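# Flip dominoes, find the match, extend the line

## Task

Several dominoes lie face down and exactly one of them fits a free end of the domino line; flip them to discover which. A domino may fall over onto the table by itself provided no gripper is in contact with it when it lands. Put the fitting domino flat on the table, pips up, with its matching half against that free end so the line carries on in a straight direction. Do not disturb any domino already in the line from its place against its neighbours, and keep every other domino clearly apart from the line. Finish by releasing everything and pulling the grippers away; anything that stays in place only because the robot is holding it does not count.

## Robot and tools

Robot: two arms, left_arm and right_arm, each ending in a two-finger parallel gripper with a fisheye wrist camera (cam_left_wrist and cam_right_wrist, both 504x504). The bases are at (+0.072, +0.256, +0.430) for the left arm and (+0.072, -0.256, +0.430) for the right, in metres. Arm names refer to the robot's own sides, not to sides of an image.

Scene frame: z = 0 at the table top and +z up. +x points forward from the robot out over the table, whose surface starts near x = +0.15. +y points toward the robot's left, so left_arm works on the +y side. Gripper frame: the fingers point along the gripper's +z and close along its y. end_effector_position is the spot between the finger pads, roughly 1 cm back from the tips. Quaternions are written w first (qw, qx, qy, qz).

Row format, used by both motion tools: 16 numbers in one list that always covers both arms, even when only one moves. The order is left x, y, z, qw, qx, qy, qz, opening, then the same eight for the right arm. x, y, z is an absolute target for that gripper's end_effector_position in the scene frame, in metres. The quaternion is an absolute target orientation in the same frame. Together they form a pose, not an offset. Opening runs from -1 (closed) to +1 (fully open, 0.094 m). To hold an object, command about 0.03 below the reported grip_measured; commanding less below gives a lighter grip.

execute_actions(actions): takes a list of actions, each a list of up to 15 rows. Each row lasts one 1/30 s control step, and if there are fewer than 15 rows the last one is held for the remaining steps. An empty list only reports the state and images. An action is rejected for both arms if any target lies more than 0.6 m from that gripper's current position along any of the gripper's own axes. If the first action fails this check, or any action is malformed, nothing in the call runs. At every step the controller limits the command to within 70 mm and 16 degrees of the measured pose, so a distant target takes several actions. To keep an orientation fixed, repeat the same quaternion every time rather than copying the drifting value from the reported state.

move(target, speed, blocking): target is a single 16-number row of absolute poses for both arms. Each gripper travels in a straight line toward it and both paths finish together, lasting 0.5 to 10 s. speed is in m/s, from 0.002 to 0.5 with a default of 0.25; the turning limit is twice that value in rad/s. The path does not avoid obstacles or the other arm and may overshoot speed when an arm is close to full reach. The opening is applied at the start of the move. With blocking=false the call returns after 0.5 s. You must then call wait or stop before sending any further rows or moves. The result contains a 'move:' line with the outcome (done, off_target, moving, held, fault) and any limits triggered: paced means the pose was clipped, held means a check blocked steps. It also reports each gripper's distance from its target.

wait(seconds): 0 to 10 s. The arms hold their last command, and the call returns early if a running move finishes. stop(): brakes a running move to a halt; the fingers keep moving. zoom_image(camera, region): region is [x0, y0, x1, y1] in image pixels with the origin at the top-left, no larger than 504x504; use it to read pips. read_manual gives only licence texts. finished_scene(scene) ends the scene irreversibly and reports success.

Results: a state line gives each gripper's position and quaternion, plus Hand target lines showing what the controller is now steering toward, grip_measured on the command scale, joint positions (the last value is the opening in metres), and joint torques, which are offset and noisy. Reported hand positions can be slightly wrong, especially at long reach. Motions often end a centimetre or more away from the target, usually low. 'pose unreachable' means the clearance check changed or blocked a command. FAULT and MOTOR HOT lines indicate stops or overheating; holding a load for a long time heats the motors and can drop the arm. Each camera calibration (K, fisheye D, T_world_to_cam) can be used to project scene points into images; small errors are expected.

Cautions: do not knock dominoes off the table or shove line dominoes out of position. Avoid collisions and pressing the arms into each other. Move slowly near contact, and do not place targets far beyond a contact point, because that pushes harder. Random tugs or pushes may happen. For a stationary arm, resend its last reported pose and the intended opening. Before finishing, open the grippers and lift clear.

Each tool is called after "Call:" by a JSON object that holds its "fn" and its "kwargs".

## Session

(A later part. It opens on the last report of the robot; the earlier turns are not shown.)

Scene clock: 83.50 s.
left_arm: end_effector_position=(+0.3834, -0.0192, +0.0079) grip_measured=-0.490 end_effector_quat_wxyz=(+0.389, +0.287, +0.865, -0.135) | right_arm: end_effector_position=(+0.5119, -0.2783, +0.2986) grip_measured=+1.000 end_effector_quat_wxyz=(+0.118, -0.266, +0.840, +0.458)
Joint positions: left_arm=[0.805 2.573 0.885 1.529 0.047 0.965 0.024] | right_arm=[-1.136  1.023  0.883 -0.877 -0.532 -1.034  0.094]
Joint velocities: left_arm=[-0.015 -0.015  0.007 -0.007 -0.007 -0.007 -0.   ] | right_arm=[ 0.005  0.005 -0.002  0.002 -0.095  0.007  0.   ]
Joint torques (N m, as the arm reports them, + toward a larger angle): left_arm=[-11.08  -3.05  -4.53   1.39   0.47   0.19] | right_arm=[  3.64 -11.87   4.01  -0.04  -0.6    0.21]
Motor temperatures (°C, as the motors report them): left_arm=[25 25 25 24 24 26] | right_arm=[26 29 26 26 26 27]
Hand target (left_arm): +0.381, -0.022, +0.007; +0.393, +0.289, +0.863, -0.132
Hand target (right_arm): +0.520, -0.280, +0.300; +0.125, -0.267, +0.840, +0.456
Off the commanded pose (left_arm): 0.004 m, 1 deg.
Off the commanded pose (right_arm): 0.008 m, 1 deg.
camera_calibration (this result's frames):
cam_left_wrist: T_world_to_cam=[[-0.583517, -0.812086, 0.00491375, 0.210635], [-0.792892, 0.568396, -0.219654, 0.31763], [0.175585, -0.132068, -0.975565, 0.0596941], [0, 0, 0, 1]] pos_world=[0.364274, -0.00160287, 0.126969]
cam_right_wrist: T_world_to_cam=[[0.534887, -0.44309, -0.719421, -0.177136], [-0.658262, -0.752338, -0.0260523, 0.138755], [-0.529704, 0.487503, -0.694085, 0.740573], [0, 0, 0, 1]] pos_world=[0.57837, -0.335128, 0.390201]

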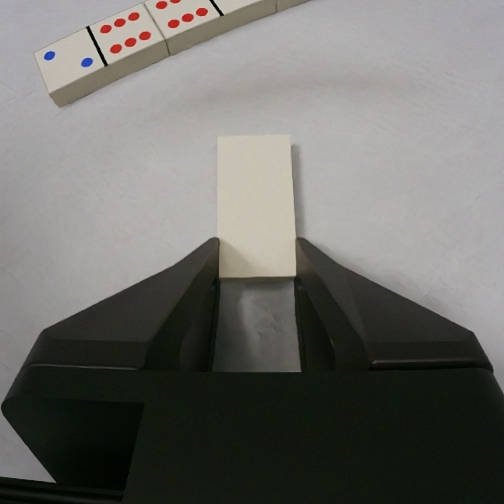

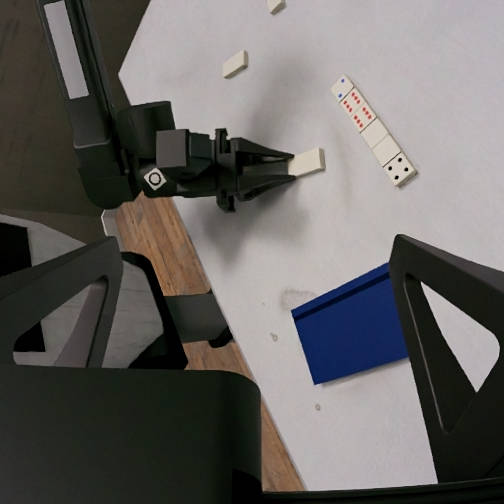

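Call:
{"fn": "move", "kwargs": {"target": [0.40,0.0,0.07,0.36,0.27,0.885,-0.12,-0.52,0.52,-0.28,0.3,0.125,-0.267,0.84,0.456,1]}}

Call:
{"fn": "move", "kwargs": {"target": [0.43,0.18,0.12,0,0,1,0,-0.52,0.52,-0.28,0.3,0.125,-0.267,0.84,0.456,1], "speed": 0.45}}

Call:
{"fn": "move", "kwargs": {"target": [0.43,0.3,0.075,-0.413,-0.44,0.761,-0.239,-0.52,0.52,-0.28,0.3,0.125,-0.267,0.84,0.456,1], "speed": 0.45}}

Call:
{"fn": "move", "kwargs": {"target": [0.43,0.3,0.044,-0.413,-0.44,0.761,-0.239,-0.52,0.52,-0.28,0.3,0.125,-0.267,0.84,0.456,1], "speed": 0.05}}

Scene clock: 94.03 s.
left_arm: end_effector_position=(+0.4163, +0.0004, +0.0667) grip_measured=-0.490 end_effector_quat_wxyz=(+0.378, +0.265, +0.881, -0.106) | right_arm: end_effector_position=(+0.5119, -0.2783, +0.2986) grip_measured=+1.000 end_effector_quat_wxyz=(+0.118, -0.266, +0.840, +0.458)
Joint positions: left_arm=[ 0.713  2.405  0.744  1.528 -0.117  0.926  0.024] | right_arm=[-1.136  1.023  0.883 -0.877 -0.532 -1.034  0.094]
Joint velocities: left_arm=[-0.024 -0.024 -0.007 -0.002 -0.022  0.037  0.   ] | right_arm=[-0.005 -0.005  0.007 -0.022  0.007 -0.007  0.   ]
Joint torques (N m, as the arm reports them, + toward a larger angle): left_arm=[-10.99  -5.57  -7.37   0.3    0.4    0.03] | right_arm=[  3.86 -12.5    4.13  -0.02  -0.63   0.18]
Motor temperatures (°C, as the motors report them): left_arm=[25 25 25 24 24 26] | right_arm=[26 29 26 26 27 27]
Hand target (left_arm): +0.401, +0.000, +0.070; +0.360, +0.271, +0.884, -0.119
Hand target (right_arm): +0.520, -0.280, +0.300; +0.125, -0.267, +0.840, +0.456
Off the commanded pose (left_arm): 0.017 m, 3 deg.
Off the commanded pose (right_arm): 0.008 m, 1 deg.
move: off_target (left_arm)
camera_calibration (this result's frames):
cam_left_wrist: T_world_to_cam=[[-0.528678, -0.84859, -0.0198928, 0.224229], [-0.83328, 0.523319, -0.178277, 0.359608], [0.161694, -0.0776746, -0.983779, 0.120123], [0, 0, 0, 1]] pos_world=[0.398776, 0.0114193, 0.186745]
cam_right_wrist: T_world_to_cam=[[0.534887, -0.44309, -0.719421, -0.177136], [-0.658262, -0.752338, -0.0260523, 0.138755], [-0.529704, 0.487503, -0.694085, 0.740573], [0, 0, 0, 1]] pos_world=[0.57837, -0.335128, 0.390201]

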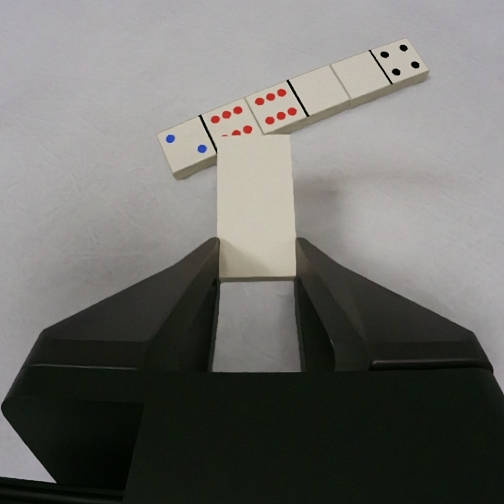

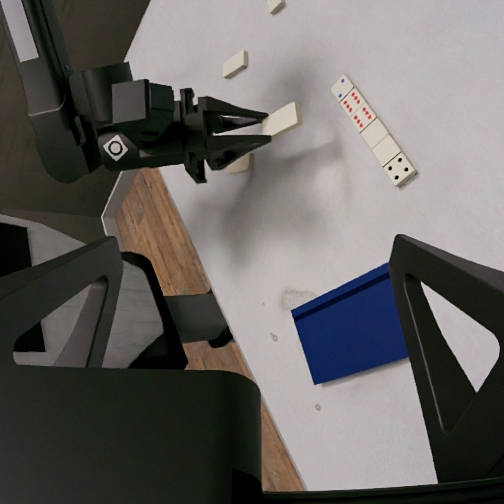

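Scene clock: 95.87 s.
left_arm: end_effector_position=(+0.4299, +0.1770, +0.1227) grip_measured=-0.490 end_effector_quat_wxyz=(+0.004, +0.008, +1.000, -0.002) | right_arm: end_effector_position=(+0.5119, -0.2783, +0.2986) grip_measured=+1.000 end_effector_quat_wxyz=(+0.118, -0.266, +0.840, +0.458)
Joint positions: left_arm=[ 0.733  1.601  0.607  0.26  -0.681  0.116  0.024] | right_arm=[-1.136  1.023  0.883 -0.877 -0.532 -1.034  0.094]
Joint velocities: left_arm=[ 0.005 -0.005 -0.002  0.017  0.037 -0.037  0.   ] | right_arm=[-0.024  0.005  0.007 -0.002 -0.081 -0.007  0.   ]
Joint torques (N m, as the arm reports them, + toward a larger angle): left_arm=[-7.23 -7.49 -1.25 -0.25  0.16 -0.01] | right_arm=[  4.41 -11.99   3.96  -0.07  -0.55   0.26]
Motor temperatures (°C, as the motors report them): left_arm=[25 25 25 24 24 26] | right_arm=[26 29 26 26 27 27]
Hand target (left_arm): +0.432, +0.181, +0.122; +0.000, +0.001, +1.000, -0.001
Hand target (right_arm): +0.520, -0.280, +0.300; +0.125, -0.267, +0.840, +0.456
Off the commanded pose (left_arm): 0.004 m, 1 deg.
Off the commanded pose (right_arm): 0.008 m, 1 deg.
move: done
camera_calibration (this result's frames):
cam_left_wrist: T_world_to_cam=[[-0.00538563, -0.99986, -0.0158348, 0.18375], [-0.814137, -0.00481053, 0.580652, 0.280564], [-0.580647, 0.0160189, -0.813998, 0.468435], [0, 0, 0, 1]] pos_world=[0.501403, 0.17757, 0.221305]
cam_right_wrist: T_world_to_cam=[[0.534887, -0.44309, -0.719421, -0.177136], [-0.658262, -0.752338, -0.0260523, 0.138755], [-0.529704, 0.487503, -0.694085, 0.740573], [0, 0, 0, 1]] pos_world=[0.57837, -0.335128, 0.390201]

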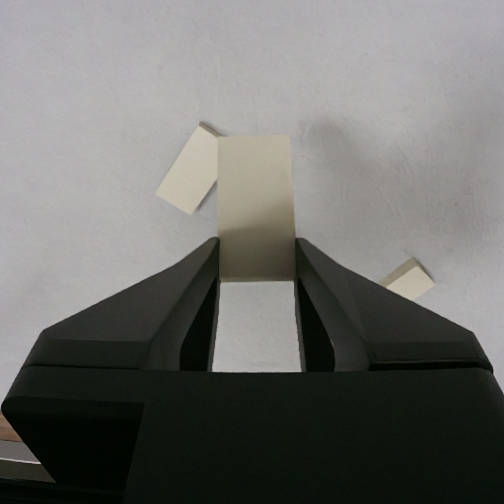

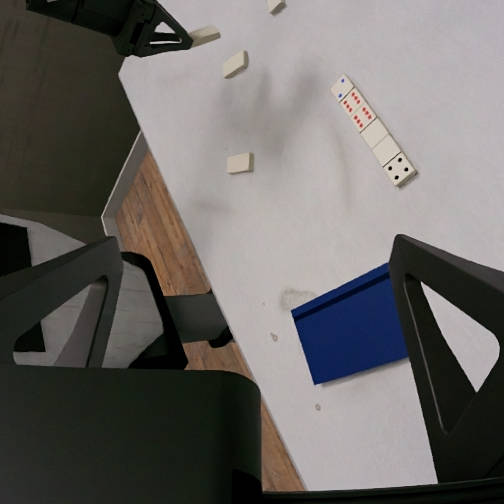

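Scene clock: 97.93 s.
left_arm: end_effector_position=(+0.4381, +0.3045, +0.0783) grip_measured=-0.490 end_effector_quat_wxyz=(+0.395, +0.442, -0.766, +0.250) | right_arm: end_effector_position=(+0.5119, -0.2783, +0.2986) grip_measured=+1.000 end_effector_quat_wxyz=(+0.118, -0.266, +0.840, +0.458)
Joint positions: left_arm=[ 1.335  1.64   1.154 -0.895  0.346 -0.485  0.024] | right_arm=[-1.136  1.023  0.883 -0.877 -0.532 -1.034  0.094]
Joint velocities: left_arm=[-0.015  0.005 -0.012  0.002 -0.037 -0.007 -0.   ] | right_arm=[ 0.005 -0.015 -0.007  0.007  0.007 -0.022  0.   ]
Joint torques (N m, as the arm reports them, + toward a larger angle): left_arm=[-3.16 -9.94  0.22 -1.88  0.4   0.03] | right_arm=[  4.33 -11.56   3.99  -0.26  -0.63   0.23]
Motor temperatures (°C, as the motors report them): left_arm=[25 25 25 24 24 26] | right_arm=[26 29 26 26 27 27]
Hand target (left_arm): +0.431, +0.298, +0.078; -0.415, -0.442, +0.756, -0.247
Hand target (right_arm): +0.520, -0.280, +0.300; +0.125, -0.267, +0.840, +0.456
Off the commanded pose (left_arm): 0.010 m, 2 deg.
Off the commanded pose (right_arm): 0.008 m, 1 deg.
move: done
camera_calibration (this result's frames):
cam_left_wrist: T_world_to_cam=[[0.869444, -0.493851, 0.0133452, -0.229063], [0.0025135, 0.0314343, 0.999503, -0.0879697], [-0.494025, -0.868978, 0.0285717, 0.600665], [0, 0, 0, 1]] pos_world=[0.496122, 0.411607, 0.0738209]
cam_right_wrist: T_world_to_cam=[[0.534887, -0.44309, -0.719421, -0.177136], [-0.658262, -0.752338, -0.0260523, 0.138755], [-0.529704, 0.487503, -0.694085, 0.740573], [0, 0, 0, 1]] pos_world=[0.57837, -0.335128, 0.390201]

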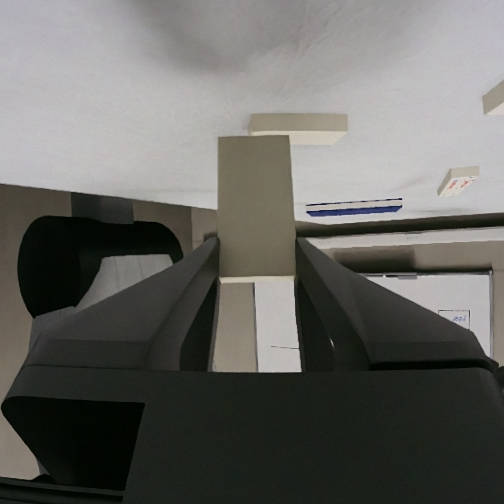

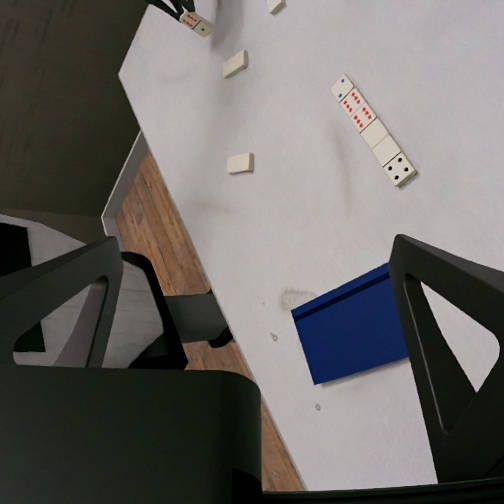

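Scene clock: 98.93 s.
left_arm: end_effector_position=(+0.4364, +0.2998, +0.0511) grip_measured=-0.490 end_effector_quat_wxyz=(+0.405, +0.439, -0.764, +0.243) | right_arm: end_effector_position=(+0.5119, -0.2783, +0.2986) grip_measured=+1.000 end_effector_quat_wxyz=(+0.118, -0.266, +0.840, +0.458)
Joint positions: left_arm=[ 1.335  1.721  1.214 -0.895  0.333 -0.485  0.024] | right_arm=[-1.136  1.023  0.883 -0.877 -0.532 -1.034  0.094]
Joint velocities: left_arm=[-0.005 -0.015 -0.012  0.017  0.007 -0.066 -0.001] | right_arm=[-0.005 -0.015  0.002  0.002 -0.081 -0.007  0.   ]
Joint torques (N m, as the arm reports them, + toward a larger angle): left_arm=[-2.82 -9.88 -0.01 -1.23  0.16  0.1 ] | right_arm=[  3.29 -11.97   4.07   0.13  -0.57   0.21]
Motor temperatures (°C, as the motors report them): left_arm=[25 25 25 24 24 26] | right_arm=[26 29 26 26 27 27]
Hand target (left_arm): +0.430, +0.300, +0.045; -0.413, -0.440, +0.761, -0.239
Hand target (right_arm): +0.520, -0.280, +0.300; +0.125, -0.267, +0.840, +0.456
Off the commanded pose (left_arm): 0.010 m, 1 deg.
Off the commanded pose (right_arm): 0.008 m, 1 deg.
move: done
camera_calibration (this result's frames):
cam_left_wrist: T_world_to_cam=[[0.862697, -0.505702, -0.00429173, -0.222148], [0.0241828, 0.0327747, 0.99917, -0.070456], [-0.505142, -0.862085, 0.0405039, 0.598606], [0, 0, 0, 1]] pos_world=[0.495731, 0.406018, 0.0451982]
cam_right_wrist: T_world_to_cam=[[0.534887, -0.44309, -0.719421, -0.177136], [-0.658262, -0.752338, -0.0260523, 0.138755], [-0.529704, 0.487503, -0.694085, 0.740573], [0, 0, 0, 1]] pos_world=[0.57837, -0.335128, 0.390201]

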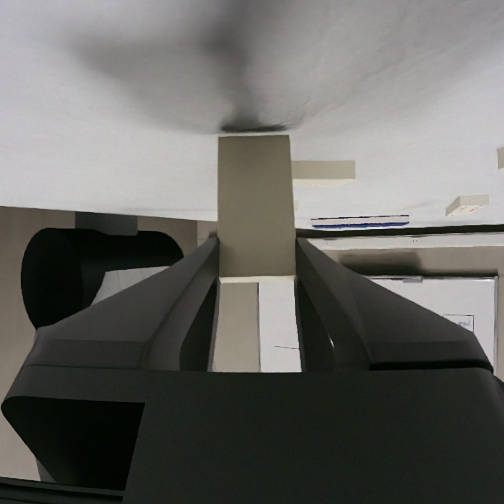

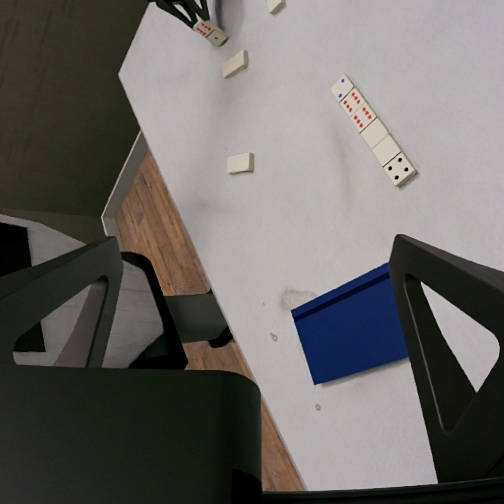

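Call:
{"fn": "execute_actions", "kwargs": {"actions": [[[0.43,0.3,0.041,-0.413,-0.44,0.761,-0.239,-0.52,0.52,-0.28,0.3,0.125,-0.267,0.84,0.456,1]],[[0.43,0.3,0.041,-0.413,-0.44,0.761,-0.239,0.3,0.52,-0.28,0.3,0.125,-0.267,0.84,0.456,1]],[[0.43,0.3,0.09,-0.413,-0.44,0.761,-0.239,0.3,0.52,-0.28,0.3,0.125,-0.267,0.84,0.456,1]]]}}

Call:
{"fn": "move", "kwargs": {"target": [0.42,0.24,0.09,0,0,1,0,0.1,0.52,-0.28,0.3,0.125,-0.267,0.84,0.456,1], "speed": 0.45}}

Call:
{"fn": "move", "kwargs": {"target": [0.39,0.224,0.03,0.345,0.265,0.895,-0.102,0.1,0.52,-0.28,0.3,0.125,-0.267,0.84,0.456,1], "speed": 0.35}}

Scene clock: 109.53 s.
left_arm: end_effector_position=(+0.4263, +0.3011, +0.0822) grip_measured=+0.298 end_effector_quat_wxyz=(+0.410, +0.441, -0.762, +0.239) | right_arm: end_effector_position=(+0.5119, -0.2783, +0.2986) grip_measured=+1.000 end_effector_quat_wxyz=(+0.118, -0.266, +0.840, +0.458)
Joint positions: left_arm=[ 1.334  1.64   1.136 -0.907  0.33  -0.495  0.061] | right_arm=[-1.136  1.023  0.883 -0.877 -0.532 -1.034  0.094]
Joint velocities: left_arm=[-0.005 -0.005 -0.022 -0.017  0.022 -0.066  0.   ] | right_arm=[ 0.015 -0.015  0.017 -0.007 -0.051 -0.022  0.   ]
Joint torques (N m, as the arm reports them, + toward a larger angle): left_arm=[ -4.12 -12.03  -0.76  -1.57   0.16   0.05] | right_arm=[  3.52 -12.34   3.9   -0.17  -0.62   0.23]
Motor temperatures (°C, as the motors report them): left_arm=[25 25 25 24 24 26] | right_arm=[26 29 26 26 27 27]
Hand target (left_arm): +0.431, +0.300, +0.090; -0.413, -0.440, +0.761, -0.239
Hand target (right_arm): +0.520, -0.280, +0.300; +0.125, -0.267, +0.840, +0.456
Off the commanded pose (left_arm): 0.009 m, 0 deg.
Off the commanded pose (right_arm): 0.008 m, 1 deg.
camera_calibration (this result's frames):
cam_left_wrist: T_world_to_cam=[[0.862674, -0.505497, -0.0163286, -0.211766], [0.0373609, 0.0314961, 0.998805, -0.106507], [-0.504379, -0.862253, 0.0460567, 0.59268], [0, 0, 0, 1]] pos_world=[0.4856, 0.407348, 0.0756248]
cam_right_wrist: T_world_to_cam=[[0.534887, -0.44309, -0.719421, -0.177136], [-0.658262, -0.752338, -0.0260523, 0.138755], [-0.529704, 0.487503, -0.694085, 0.740573], [0, 0, 0, 1]] pos_world=[0.57837, -0.335128, 0.390201]

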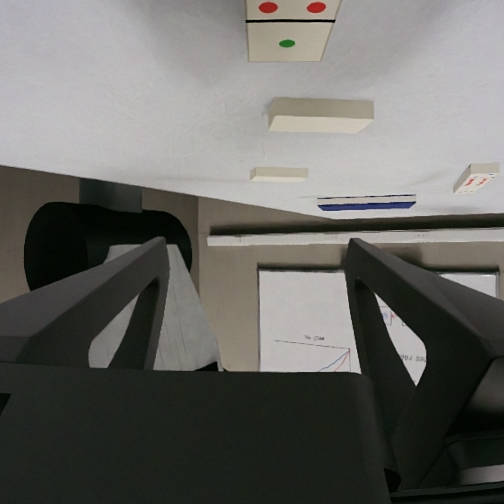

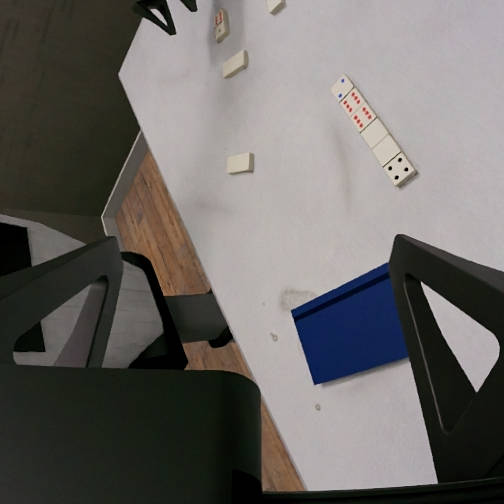

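Scene clock: 111.80 s.
left_arm: end_effector_position=(+0.4284, +0.2471, +0.0886) grip_measured=+0.102 end_effector_quat_wxyz=(+0.003, -0.006, +1.000, +0.008) | right_arm: end_effector_position=(+0.5119, -0.2783, +0.2986) grip_measured=+1.000 end_effector_quat_wxyz=(+0.118, -0.266, +0.840, +0.458)
Joint positions: left_arm=[ 0.936  1.562  0.598  0.323 -0.544  0.247  0.052] | right_arm=[-1.136  1.023  0.883 -0.877 -0.532 -1.034  0.094]
Joint velocities: left_arm=[ 0.005  0.005  0.002  0.007 -0.022  0.007 -0.   ] | right_arm=[-0.005 -0.015 -0.007 -0.002 -0.022 -0.037  0.   ]
Joint torques (N m, as the arm reports them, + toward a larger angle): left_arm=[-6.53 -6.52 -3.41  1.06 -0.02  0.22] | right_arm=[  3.91 -12.37   4.     0.    -0.65   0.17]
Motor temperatures (°C, as the motors report them): left_arm=[25 25 25 24 24 26] | right_arm=[26 29 26 26 27 27]
Hand target (left_arm): +0.419, +0.241, +0.088; -0.001, +0.004, +1.000, +0.006
Hand target (right_arm): +0.520, -0.280, +0.300; +0.125, -0.267, +0.840, +0.456
Off the commanded pose (left_arm): 0.011 m, 1 deg.
Off the commanded pose (right_arm): 0.008 m, 1 deg.
move: off_target (left_arm)
camera_calibration (this result's frames):
cam_left_wrist: T_world_to_cam=[[0.0217499, -0.999137, -0.0353766, 0.243171], [-0.81264, -0.0382796, 0.581508, 0.307059], [-0.58236, 0.0161007, -0.812771, 0.439342], [0, 0, 0, 1]] pos_world=[0.500094, 0.247642, 0.18713]
cam_right_wrist: T_world_to_cam=[[0.534887, -0.44309, -0.719421, -0.177136], [-0.658262, -0.752338, -0.0260523, 0.138755], [-0.529704, 0.487503, -0.694085, 0.740573], [0, 0, 0, 1]] pos_world=[0.57837, -0.335128, 0.390201]

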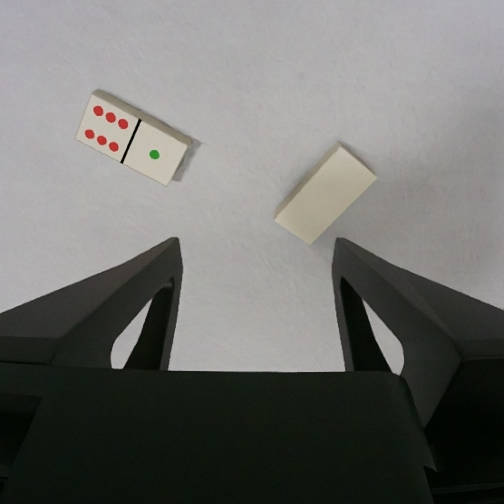

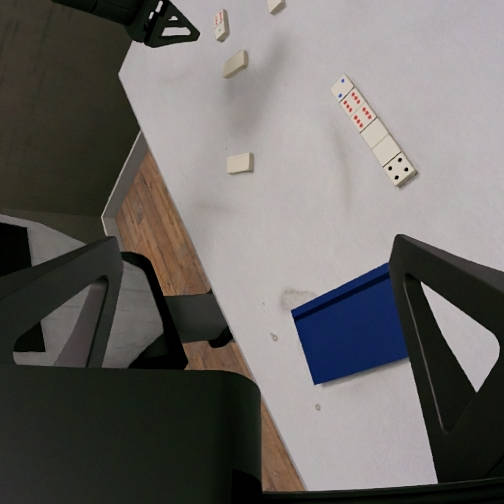

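Scene clock: 113.70 s.
left_arm: end_effector_position=(+0.3886, +0.2205, +0.0315) grip_measured=+0.101 end_effector_quat_wxyz=(+0.339, +0.254, +0.899, -0.112) | right_arm: end_effector_position=(+0.5119, -0.2783, +0.2986) grip_measured=+1.000 end_effector_quat_wxyz=(+0.118, -0.266, +0.840, +0.458)
Joint positions: left_arm=[1.266 2.097 0.544 1.345 0.378 0.985 0.052] | right_arm=[-1.136  1.023  0.883 -0.877 -0.532 -1.034  0.094]
Joint velocities: left_arm=[-0.015  0.005 -0.017 -0.007 -0.007  0.007 -0.001] | right_arm=[-0.024 -0.005 -0.022 -0.012 -0.037 -0.095  0.   ]
Joint torques (N m, as the arm reports them, + toward a larger angle): left_arm=[-4.23 -4.95 -5.91  1.71  0.57  0.16] | right_arm=[  3.7  -11.85   3.96  -0.19  -0.66   0.19]
Motor temperatures (°C, as the motors report them): left_arm=[25 25 25 24 24 26] | right_arm=[26 29 26 26 27 27]
Hand target (left_arm): +0.390, +0.222, +0.029; +0.346, +0.259, +0.896, -0.103
Hand target (right_arm): +0.520, -0.280, +0.300; +0.125, -0.267, +0.840, +0.456
Off the commanded pose (left_arm): 0.004 m, 2 deg.
Off the commanded pose (right_arm): 0.008 m, 1 deg.
move: done
camera_calibration (this result's frames):
cam_left_wrist: T_world_to_cam=[[-0.515438, -0.856647, 0.0218775, 0.391045], [-0.853583, 0.511006, -0.101338, 0.223222], [0.0756313, -0.0709077, -0.994611, 0.139447], [0, 0, 0, 1]] pos_world=[0.381551, 0.230808, 0.152762]
cam_right_wrist: T_world_to_cam=[[0.534887, -0.44309, -0.719421, -0.177136], [-0.658262, -0.752338, -0.0260523, 0.138755], [-0.529704, 0.487503, -0.694085, 0.740573], [0, 0, 0, 1]] pos_world=[0.57837, -0.335128, 0.390201]

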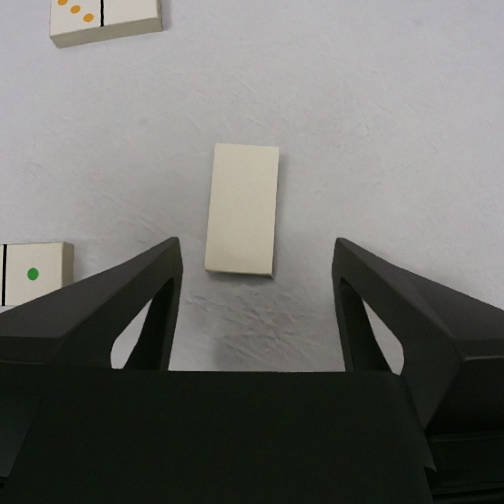

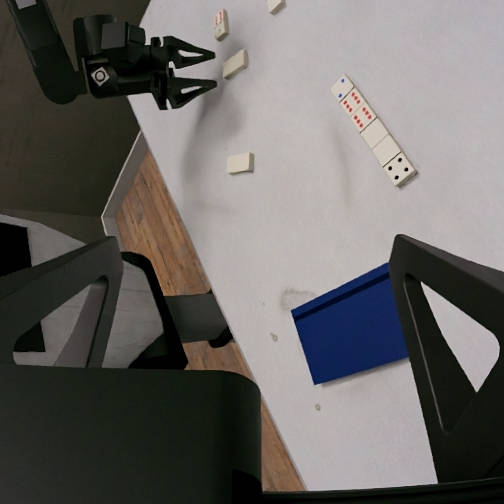

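Call:
{"fn": "execute_actions", "kwargs": {"actions": [[[0.389,0.224,0.024,0.388,0.275,0.871,-0.122,0.1,0.52,-0.28,0.3,0.125,-0.267,0.84,0.456,1]],[[0.389,0.224,0.011,0.388,0.275,0.871,-0.122,0.1,0.52,-0.28,0.3,0.125,-0.267,0.84,0.456,1]]]}}

Scene clock: 120.83 s.
left_arm: end_effector_position=(+0.3934, +0.2231, +0.0144) grip_measured=+0.101 end_effector_quat_wxyz=(+0.388, +0.272, +0.871, -0.126) | right_arm: end_effector_position=(+0.5119, -0.2783, +0.2986) grip_measured=+1.000 end_effector_quat_wxyz=(+0.118, -0.266, +0.840, +0.458)
Joint positions: left_arm=[1.321 2.161 0.62  1.377 0.536 1.023 0.052] | right_arm=[-1.136  1.023  0.883 -0.877 -0.532 -1.034  0.094]
Joint velocities: left_arm=[-0.005 -0.005 -0.017 -0.012  0.037 -0.066  0.   ] | right_arm=[-0.005 -0.005 -0.017 -0.027  0.007 -0.037  0.   ]
Joint torques (N m, as the arm reports them, + toward a larger angle): left_arm=[-2.96 -4.88 -6.29  1.4   0.57  0.2 ] | right_arm=[  3.64 -11.66   4.14  -0.03  -0.6    0.21]
Motor temperatures (°C, as the motors report them): left_arm=[25 25 25 24 24 26] | right_arm=[26 29 26 26 27 27]
Hand target (left_arm): +0.389, +0.224, +0.011; +0.388, +0.275, +0.871, -0.122
Hand target (right_arm): +0.520, -0.280, +0.300; +0.125, -0.267, +0.840, +0.456
Off the commanded pose (left_arm): 0.006 m, 1 deg.
Off the commanded pose (right_arm): 0.008 m, 1 deg.
camera_calibration (this result's frames):
cam_left_wrist: T_world_to_cam=[[-0.554482, -0.832189, 0.00337223, 0.406227], [-0.813699, 0.541303, -0.211858, 0.203398], [0.174481, -0.120215, -0.977295, 0.0940333], [0, 0, 0, 1]] pos_world=[0.374343, 0.239262, 0.13362]
cam_right_wrist: T_world_to_cam=[[0.534887, -0.44309, -0.719421, -0.177136], [-0.658262, -0.752338, -0.0260523, 0.138755], [-0.529704, 0.487503, -0.694085, 0.740573], [0, 0, 0, 1]] pos_world=[0.57837, -0.335128, 0.390201]

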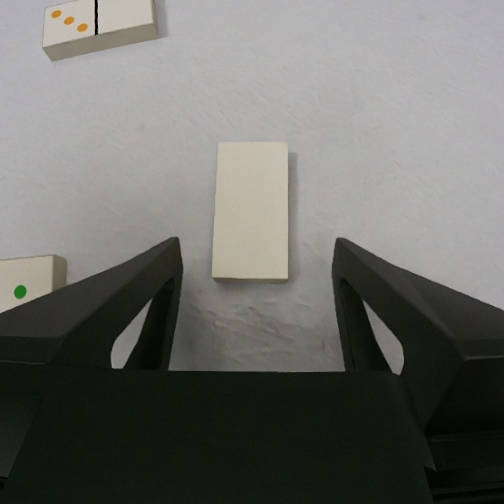

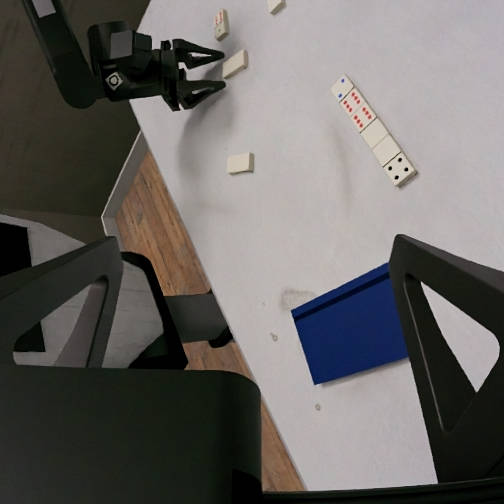

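Call:
{"fn": "execute_actions", "kwargs": {"actions": [[[0.39,0.225,0.005,0.388,0.275,0.871,-0.122,0.1,0.52,-0.28,0.3,0.125,-0.267,0.84,0.456,1]],[[0.39,0.225,0.005,0.388,0.275,0.871,-0.122,-0.52,0.52,-0.28,0.3,0.125,-0.267,0.84,0.456,1]],[[0.39,0.225,0.055,0.388,0.275,0.871,-0.122,-0.52,0.52,-0.28,0.3,0.125,-0.267,0.84,0.456,1]]]}}

Call:
{"fn": "move", "kwargs": {"target": [0.41,0.17,0.11,0,0,1,0,-0.52,0.52,-0.28,0.3,0.125,-0.267,0.84,0.456,1], "speed": 0.45}}

Call:
{"fn": "move", "kwargs": {"target": [0.39,0.115,0.075,-0.413,-0.44,0.761,-0.239,-0.52,0.52,-0.28,0.3,0.125,-0.267,0.84,0.456,1], "speed": 0.45}}

Call:
{"fn": "move", "kwargs": {"target": [0.39,0.115,0.043,-0.413,-0.44,0.761,-0.239,-0.52,0.52,-0.28,0.3,0.125,-0.267,0.84,0.456,1], "speed": 0.05}}

Scene clock: 128.93 s.
left_arm: end_effector_position=(+0.3919, +0.2266, +0.0424) grip_measured=-0.496 end_effector_quat_wxyz=(+0.384, +0.273, +0.873, -0.123) | right_arm: end_effector_position=(+0.5119, -0.2783, +0.2986) grip_measured=+1.000 end_effector_quat_wxyz=(+0.118, -0.266, +0.840, +0.458)
Joint positions: left_arm=[1.311 2.098 0.54  1.391 0.516 1.024 0.024] | right_arm=[-1.136  1.023  0.883 -0.877 -0.532 -1.034  0.094]
Joint velocities: left_arm=[ 0.005 -0.005 -0.002 -0.022 -0.022 -0.022  0.   ] | right_arm=[-0.015 -0.024 -0.007 -0.017  0.007 -0.051  0.   ]
Joint torques (N m, as the arm reports them, + toward a larger angle): left_arm=[-4.08 -7.01 -9.49  1.64  0.39  0.15] | right_arm=[  3.51 -12.     4.04  -0.2   -0.61   0.18]
Motor temperatures (°C, as the motors report them): left_arm=[25 25 26 24 24 26] | right_arm=[26 29 26 26 27 27]
Hand target (left_arm): +0.391, +0.225, +0.055; +0.388, +0.275, +0.871, -0.122
Hand target (right_arm): +0.520, -0.280, +0.300; +0.125, -0.267, +0.840, +0.456
Off the commanded pose (left_arm): 0.013 m, 1 deg.
Off the commanded pose (right_arm): 0.008 m, 1 deg.
camera_calibration (this result's frames):
cam_left_wrist: T_world_to_cam=[[-0.553305, -0.832978, 0.000886751, 0.408049], [-0.815843, 0.541707, -0.202371, 0.206541], [0.16809, -0.112696, -0.979309, 0.122984], [0, 0, 0, 1]] pos_world=[0.373608, 0.241871, 0.161875]
cam_right_wrist: T_world_to_cam=[[0.534887, -0.44309, -0.719421, -0.177136], [-0.658262, -0.752338, -0.0260523, 0.138755], [-0.529704, 0.487503, -0.694085, 0.740573], [0, 0, 0, 1]] pos_world=[0.57837, -0.335128, 0.390201]

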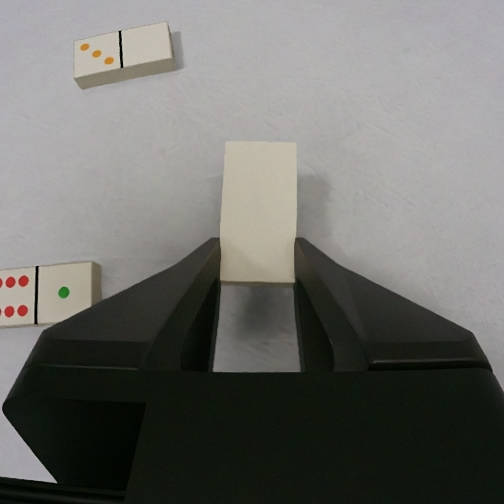

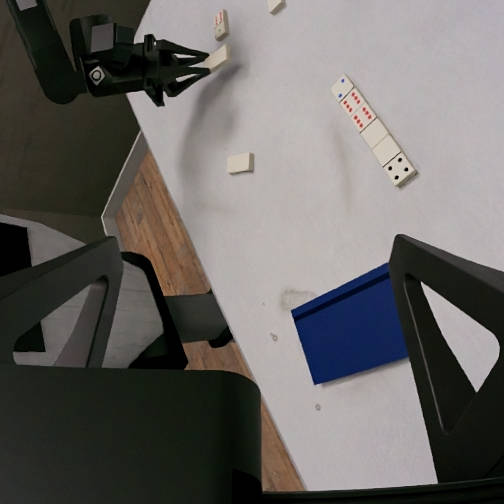

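Scene clock: 130.83 s.
left_arm: end_effector_position=(+0.4030, +0.1716, +0.1081) grip_measured=-0.496 end_effector_quat_wxyz=(-0.000, +0.015, +1.000, +0.006) | right_arm: end_effector_position=(+0.5119, -0.2783, +0.2986) grip_measured=+1.000 end_effector_quat_wxyz=(+0.118, -0.266, +0.840, +0.458)
Joint positions: left_arm=[ 0.747  1.683  0.576  0.373 -0.688  0.137  0.024] | right_arm=[-1.136  1.023  0.883 -0.877 -0.532 -1.034  0.094]
Joint velocities: left_arm=[ 0.005  0.015 -0.007 -0.007 -0.037  0.022  0.   ] | right_arm=[-0.005 -0.005 -0.012 -0.037 -0.022 -0.007  0.   ]
Joint torques (N m, as the arm reports them, + toward a larger angle): left_arm=[-7.58 -7.82 -1.89 -0.22 -0.06  0.01] | right_arm=[  3.67 -11.79   4.02  -0.2   -0.63   0.21]
Motor temperatures (°C, as the motors report them): left_arm=[25 25 26 24 24 26] | right_arm=[26 29 26 26 27 27]
Hand target (left_arm): +0.410, +0.173, +0.111; +0.002, +0.009, +1.000, +0.006
Hand target (right_arm): +0.520, -0.280, +0.300; +0.125, -0.267, +0.840, +0.456
Off the commanded pose (left_arm): 0.007 m, 2 deg.
Off the commanded pose (right_arm): 0.008 m, 1 deg.
move: done
camera_calibration (this result's frames):
cam_left_wrist: T_world_to_cam=[[-0.0201558, -0.999289, -0.0318601, 0.185537], [-0.809685, -0.0023792, 0.58686, 0.264254], [-0.586519, 0.0376253, -0.809061, 0.439213], [0, 0, 0, 1]] pos_world=[0.475308, 0.169508, 0.206182]
cam_right_wrist: T_world_to_cam=[[0.534887, -0.44309, -0.719421, -0.177136], [-0.658262, -0.752338, -0.0260523, 0.138755], [-0.529704, 0.487503, -0.694085, 0.740573], [0, 0, 0, 1]] pos_world=[0.57837, -0.335128, 0.390201]

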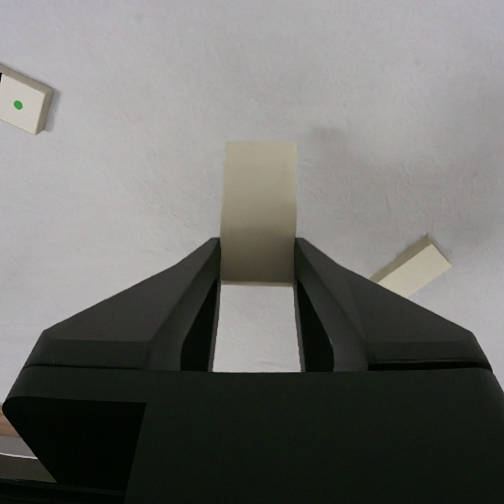

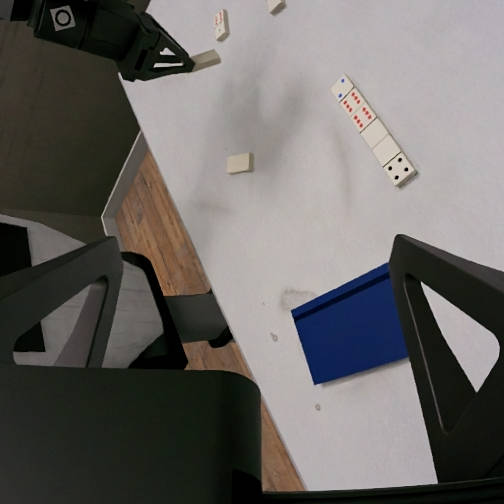

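Scene clock: 133.00 s.
left_arm: end_effector_position=(+0.3982, +0.1161, +0.0796) grip_measured=-0.496 end_effector_quat_wxyz=(+0.397, +0.438, -0.766, +0.252) | right_arm: end_effector_position=(+0.5119, -0.2783, +0.2986) grip_measured=+1.000 end_effector_quat_wxyz=(+0.118, -0.266, +0.840, +0.458)
Joint positions: left_arm=[ 1.009  1.791  0.96  -0.454  0.271 -0.809  0.024] | right_arm=[-1.136  1.023  0.883 -0.877 -0.532 -1.034  0.094]
Joint velocities: left_arm=[ 0.005  0.015 -0.007 -0.012 -0.007  0.051  0.001] | right_arm=[ 0.005  0.005 -0.012  0.027  0.022 -0.051  0.   ]
Joint torques (N m, as the arm reports them, + toward a larger angle): left_arm=[-6.7  -7.79 -1.74 -1.47  0.5   0.03] | right_arm=[  3.37 -11.75   4.07  -0.23  -0.64   0.2 ]
Motor temperatures (°C, as the motors report them): left_arm=[25 25 25 24 24 26] | right_arm=[26 29 26 26 27 27]
Hand target (left_arm): +0.389, +0.115, +0.078; -0.414, -0.440, +0.759, -0.243
Hand target (right_arm): +0.520, -0.280, +0.300; +0.125, -0.267, +0.840, +0.456
Off the commanded pose (left_arm): 0.009 m, 2 deg.
Off the commanded pose (right_arm): 0.008 m, 1 deg.
move: done
camera_calibration (this result's frames):
cam_left_wrist: T_world_to_cam=[[0.866615, -0.498621, 0.0188713, -0.286232], [0.000460806, 0.0386197, 0.999254, -0.0832634], [-0.498978, -0.865959, 0.0336981, 0.418381], [0, 0, 0, 1]] pos_world=[0.456854, 0.222795, 0.0745042]
cam_right_wrist: T_world_to_cam=[[0.534887, -0.44309, -0.719421, -0.177136], [-0.658262, -0.752338, -0.0260523, 0.138755], [-0.529704, 0.487503, -0.694085, 0.740573], [0, 0, 0, 1]] pos_world=[0.57837, -0.335128, 0.390201]

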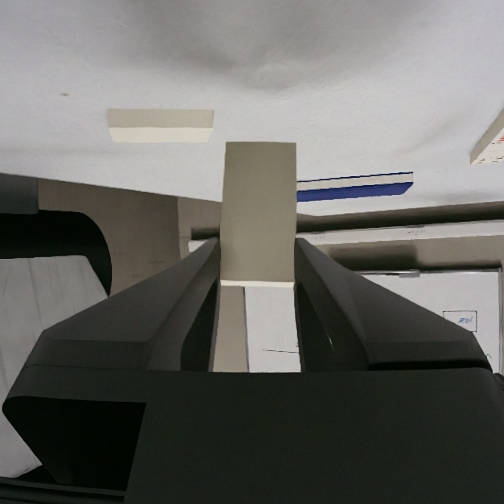

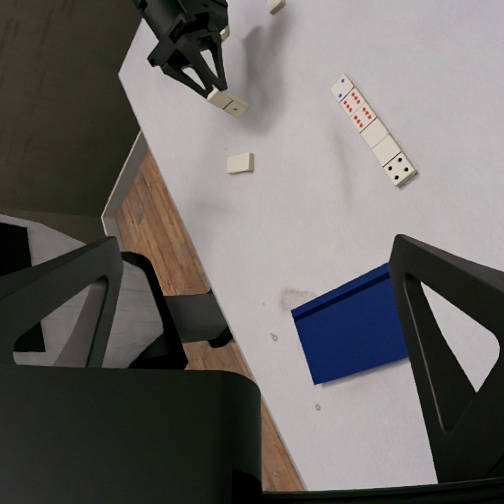

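Scene clock: 134.07 s.
left_arm: end_effector_position=(+0.4001, +0.1148, +0.0472) grip_measured=-0.496 end_effector_quat_wxyz=(+0.399, +0.444, -0.764, +0.245) | right_arm: end_effector_position=(+0.5119, -0.2783, +0.2986) grip_measured=+1.000 end_effector_quat_wxyz=(+0.118, -0.266, +0.840, +0.458)
Joint positions: left_arm=[ 1.034  1.873  1.033 -0.454  0.271 -0.8    0.024] | right_arm=[-1.136  1.023  0.883 -0.877 -0.532 -1.034  0.094]
Joint velocities: left_arm=[-0.015  0.005  0.007 -0.002  0.037  0.022 -0.001] | right_arm=[ 0.005 -0.015 -0.007  0.002 -0.051  0.007  0.   ]
Joint torques (N m, as the arm reports them, + toward a larger angle): left_arm=[-7.23 -7.53 -2.09 -1.34  0.47  0.2 ] | right_arm=[  4.11 -11.58   4.    -0.25  -0.57   0.21]
Motor temperatures (°C, as the motors report them): left_arm=[25 25 25 24 24 26] | right_arm=[26 29 26 26 27 27]
Hand target (left_arm): +0.389, +0.115, +0.044; -0.413, -0.440, +0.760, -0.239
Hand target (right_arm): +0.520, -0.280, +0.300; +0.125, -0.267, +0.840, +0.456
Off the commanded pose (left_arm): 0.011 m, 2 deg.
Off the commanded pose (right_arm): 0.008 m, 1 deg.
move: off_target (left_arm)
camera_calibration (this result's frames):
cam_left_wrist: T_world_to_cam=[[0.868833, -0.495103, 0.00110743, -0.288324], [0.0141856, 0.0271294, 0.999531, -0.0549832], [-0.494901, -0.86841, 0.0305943, 0.418034], [0, 0, 0, 1]] pos_world=[0.458171, 0.221766, 0.0424873]
cam_right_wrist: T_world_to_cam=[[0.534887, -0.44309, -0.719421, -0.177136], [-0.658262, -0.752338, -0.0260523, 0.138755], [-0.529704, 0.487503, -0.694085, 0.740573], [0, 0, 0, 1]] pos_world=[0.57837, -0.335128, 0.390201]

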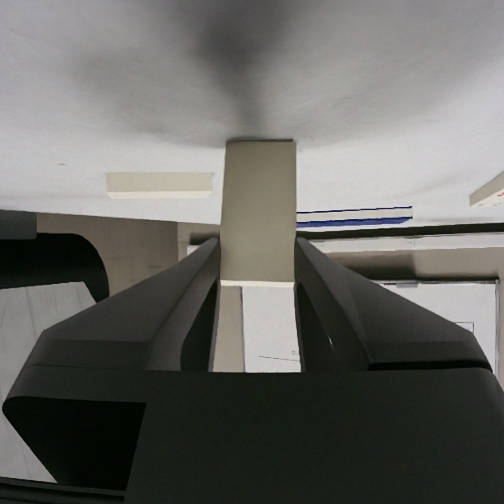

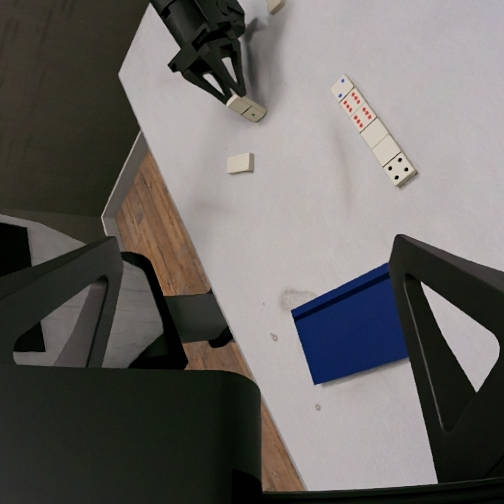

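Call:
{"fn": "execute_actions", "kwargs": {"actions": [[[0.39,0.115,0.043,-0.413,-0.44,0.761,-0.239,0.3,0.52,-0.28,0.3,0.125,-0.267,0.84,0.456,1]],[[0.39,0.115,0.09,-0.413,-0.44,0.761,-0.239,0.3,0.52,-0.28,0.3,0.125,-0.267,0.84,0.456,1]]]}}

Call:
{"fn": "move", "kwargs": {"target": [0.36,0.11,0.09,0,0,1,0,0.1,0.52,-0.28,0.3,0.125,-0.267,0.84,0.456,1], "speed": 0.45}}

Call:
{"fn": "move", "kwargs": {"target": [0.30,0.092,0.03,0.376,0.35,0.844,-0.156,0.1,0.52,-0.28,0.3,0.125,-0.267,0.84,0.456,1], "speed": 0.35}}

Scene clock: 143.57 s.
left_arm: end_effector_position=(+0.3934, +0.1147, +0.0827) grip_measured=+0.298 end_effector_quat_wxyz=(+0.405, +0.440, -0.764, +0.243) | right_arm: end_effector_position=(+0.5119, -0.2783, +0.2986) grip_measured=+1.000 end_effector_quat_wxyz=(+0.118, -0.266, +0.840, +0.458)
Joint positions: left_arm=[ 1.004  1.791  0.956 -0.467  0.262 -0.827  0.061] | right_arm=[-1.136  1.023  0.883 -0.877 -0.532 -1.034  0.094]
Joint velocities: left_arm=[-0.005  0.005  0.007  0.007 -0.007 -0.037 -0.001] | right_arm=[-0.005 -0.015 -0.007  0.022 -0.007  0.022  0.   ]
Joint torques (N m, as the arm reports them, + toward a larger angle): left_arm=[-7.73 -9.92 -3.32 -1.12  0.28  0.03] | right_arm=[  3.83 -11.71   4.    -0.1   -0.61   0.22]
Motor temperatures (°C, as the motors report them): left_arm=[25 25 25 24 24 26] | right_arm=[26 29 26 26 27 27]
Hand target (left_arm): +0.391, +0.115, +0.090; -0.412, -0.440, +0.761, -0.239
Hand target (right_arm): +0.520, -0.280, +0.300; +0.125, -0.267, +0.840, +0.456
Off the commanded pose (left_arm): 0.008 m, 1 deg.
Off the commanded pose (right_arm): 0.008 m, 1 deg.
camera_calibration (this result's frames):
cam_left_wrist: T_world_to_cam=[[0.863817, -0.503781, -0.0049463, -0.279117], [0.0245837, 0.0323426, 0.999174, -0.0950641], [-0.503205, -0.863226, 0.0403228, 0.415466], [0, 0, 0, 1]] pos_world=[0.452508, 0.221102, 0.0768523]
cam_right_wrist: T_world_to_cam=[[0.534887, -0.44309, -0.719421, -0.177136], [-0.658262, -0.752338, -0.0260523, 0.138755], [-0.529704, 0.487503, -0.694085, 0.740573], [0, 0, 0, 1]] pos_world=[0.57837, -0.335128, 0.390201]

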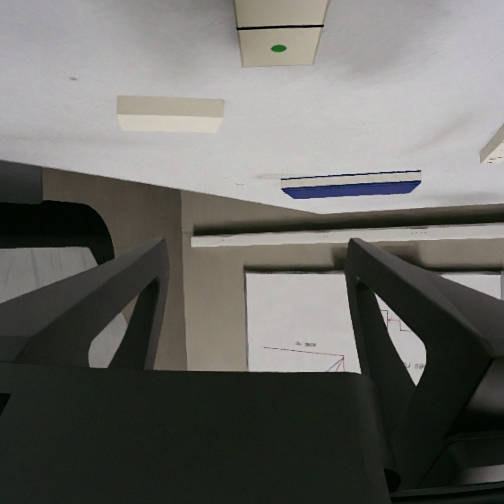

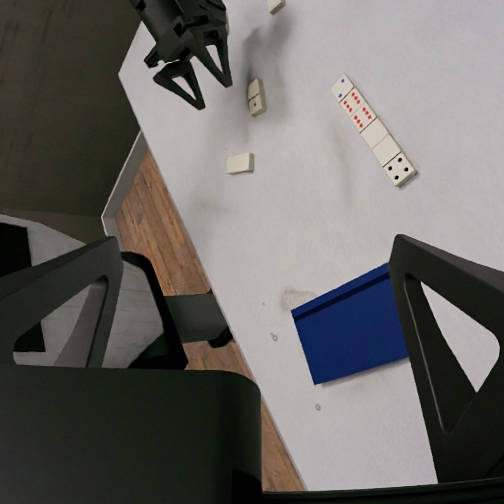

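Scene clock: 145.87 s.
left_arm: end_effector_position=(+0.3723, +0.1145, +0.0857) grip_measured=+0.102 end_effector_quat_wxyz=(+0.004, -0.009, +1.000, +0.008) | right_arm: end_effector_position=(+0.5119, -0.2783, +0.2986) grip_measured=+1.000 end_effector_quat_wxyz=(+0.118, -0.266, +0.840, +0.458)
Joint positions: left_arm=[ 0.671  1.914  0.621  0.525 -0.746  0.027  0.052] | right_arm=[-1.136  1.023  0.883 -0.877 -0.532 -1.034  0.094]
Joint velocities: left_arm=[ 0.005  0.015 -0.002 -0.012 -0.022 -0.051  0.001] | right_arm=[ 0.005 -0.024 -0.002 -0.022 -0.007  0.007  0.   ]
Joint torques (N m, as the arm reports them, + toward a larger angle): left_arm=[-9.48 -4.5  -4.75  0.96 -0.02  0.2 ] | right_arm=[  3.87 -11.97   4.08   0.03  -0.6    0.19]
Motor temperatures (°C, as the motors report them): left_arm=[25 25 25 24 24 26] | right_arm=[26 29 26 26 27 27]
Hand target (left_arm): +0.360, +0.112, +0.088; +0.001, +0.003, +1.000, +0.005
Hand target (right_arm): +0.520, -0.280, +0.300; +0.125, -0.267, +0.840, +0.456
Off the commanded pose (left_arm): 0.014 m, 1 deg.
Off the commanded pose (right_arm): 0.008 m, 1 deg.
move: off_target (left_arm)
camera_calibration (this result's frames):
cam_left_wrist: T_world_to_cam=[[0.0288507, -0.998984, -0.0346076, 0.10909], [-0.813505, -0.0435842, 0.579923, 0.259147], [-0.580842, 0.0114223, -0.813936, 0.406518], [0, 0, 0, 1]] pos_world=[0.443793, 0.115631, 0.18437]
cam_right_wrist: T_world_to_cam=[[0.534887, -0.44309, -0.719421, -0.177136], [-0.658262, -0.752338, -0.0260523, 0.138755], [-0.529704, 0.487503, -0.694085, 0.740573], [0, 0, 0, 1]] pos_world=[0.57837, -0.335128, 0.390201]

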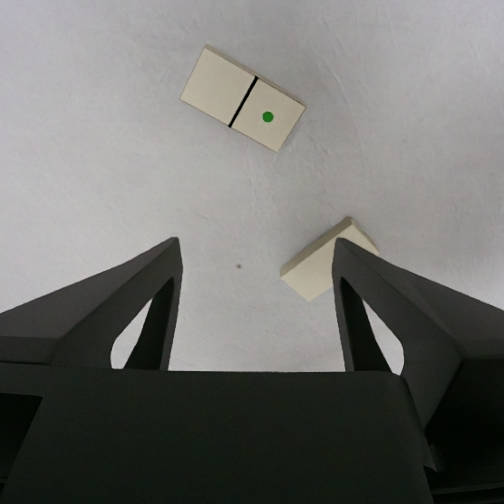

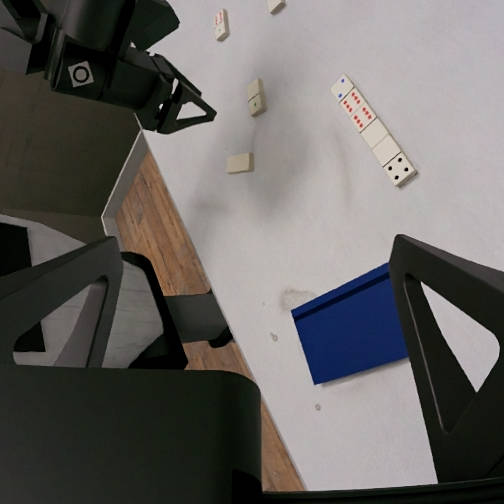

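Scene clock: 148.13 s.
left_arm: end_effector_position=(+0.2993, +0.0881, +0.0325) grip_measured=+0.101 end_effector_quat_wxyz=(+0.352, +0.351, +0.847, -0.190) | right_arm: end_effector_position=(+0.5119, -0.2783, +0.2986) grip_measured=+1.000 end_effector_quat_wxyz=(+0.118, -0.266, +0.840, +0.458)
Joint positions: left_arm=[1.102 2.478 0.598 1.53  0.389 1.149 0.052] | right_arm=[-1.136  1.023  0.883 -0.877 -0.532 -1.034  0.094]
Joint velocities: left_arm=[-0.024 -0.005 -0.012 -0.002 -0.022  0.007 -0.001] | right_arm=[-0.005  0.005  0.002 -0.032  0.007  0.007  0.   ]
Joint torques (N m, as the arm reports them, + toward a larger angle): left_arm=[-6.   -2.27 -7.04  1.49  0.6   0.19] | right_arm=[  3.84 -12.27   3.73  -0.21  -0.61   0.21]
Motor temperatures (°C, as the motors report them): left_arm=[25 25 25 24 24 26] | right_arm=[26 29 26 26 27 27]
Hand target (left_arm): +0.300, +0.089, +0.031; +0.359, +0.355, +0.844, -0.181
Hand target (right_arm): +0.520, -0.280, +0.300; +0.125, -0.267, +0.840, +0.456
Off the commanded pose (left_arm): 0.005 m, 5 deg.
Off the commanded pose (right_arm): 0.008 m, 1 deg.
joint sent to its limit (left arm) — the command would take joint 4 (wrist pitch) past its upper limit, so that joint was sent only as far as its limit.
move: off_target (left_arm)
camera_calibration (this result's frames):
cam_left_wrist: T_world_to_cam=[[-0.714033, -0.696709, 0.0689427, 0.275338], [-0.695016, 0.693531, -0.18965, 0.154015], [0.0843168, -0.183333, -0.979428, 0.144598], [0, 0, 0, 1]] pos_world=[0.291451, 0.111526, 0.15185]
cam_right_wrist: T_world_to_cam=[[0.534887, -0.44309, -0.719421, -0.177136], [-0.658262, -0.752338, -0.0260523, 0.138755], [-0.529704, 0.487503, -0.694085, 0.740573], [0, 0, 0, 1]] pos_world=[0.57837, -0.335128, 0.390201]

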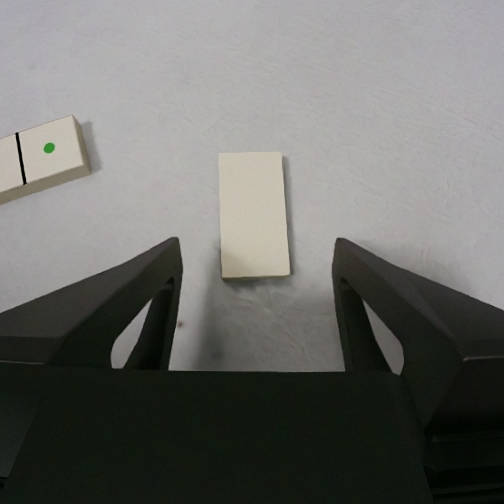

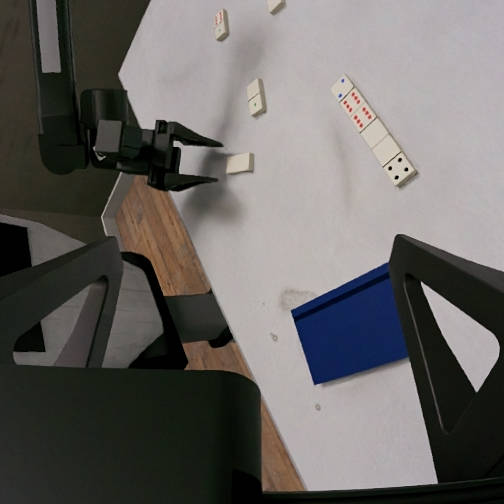

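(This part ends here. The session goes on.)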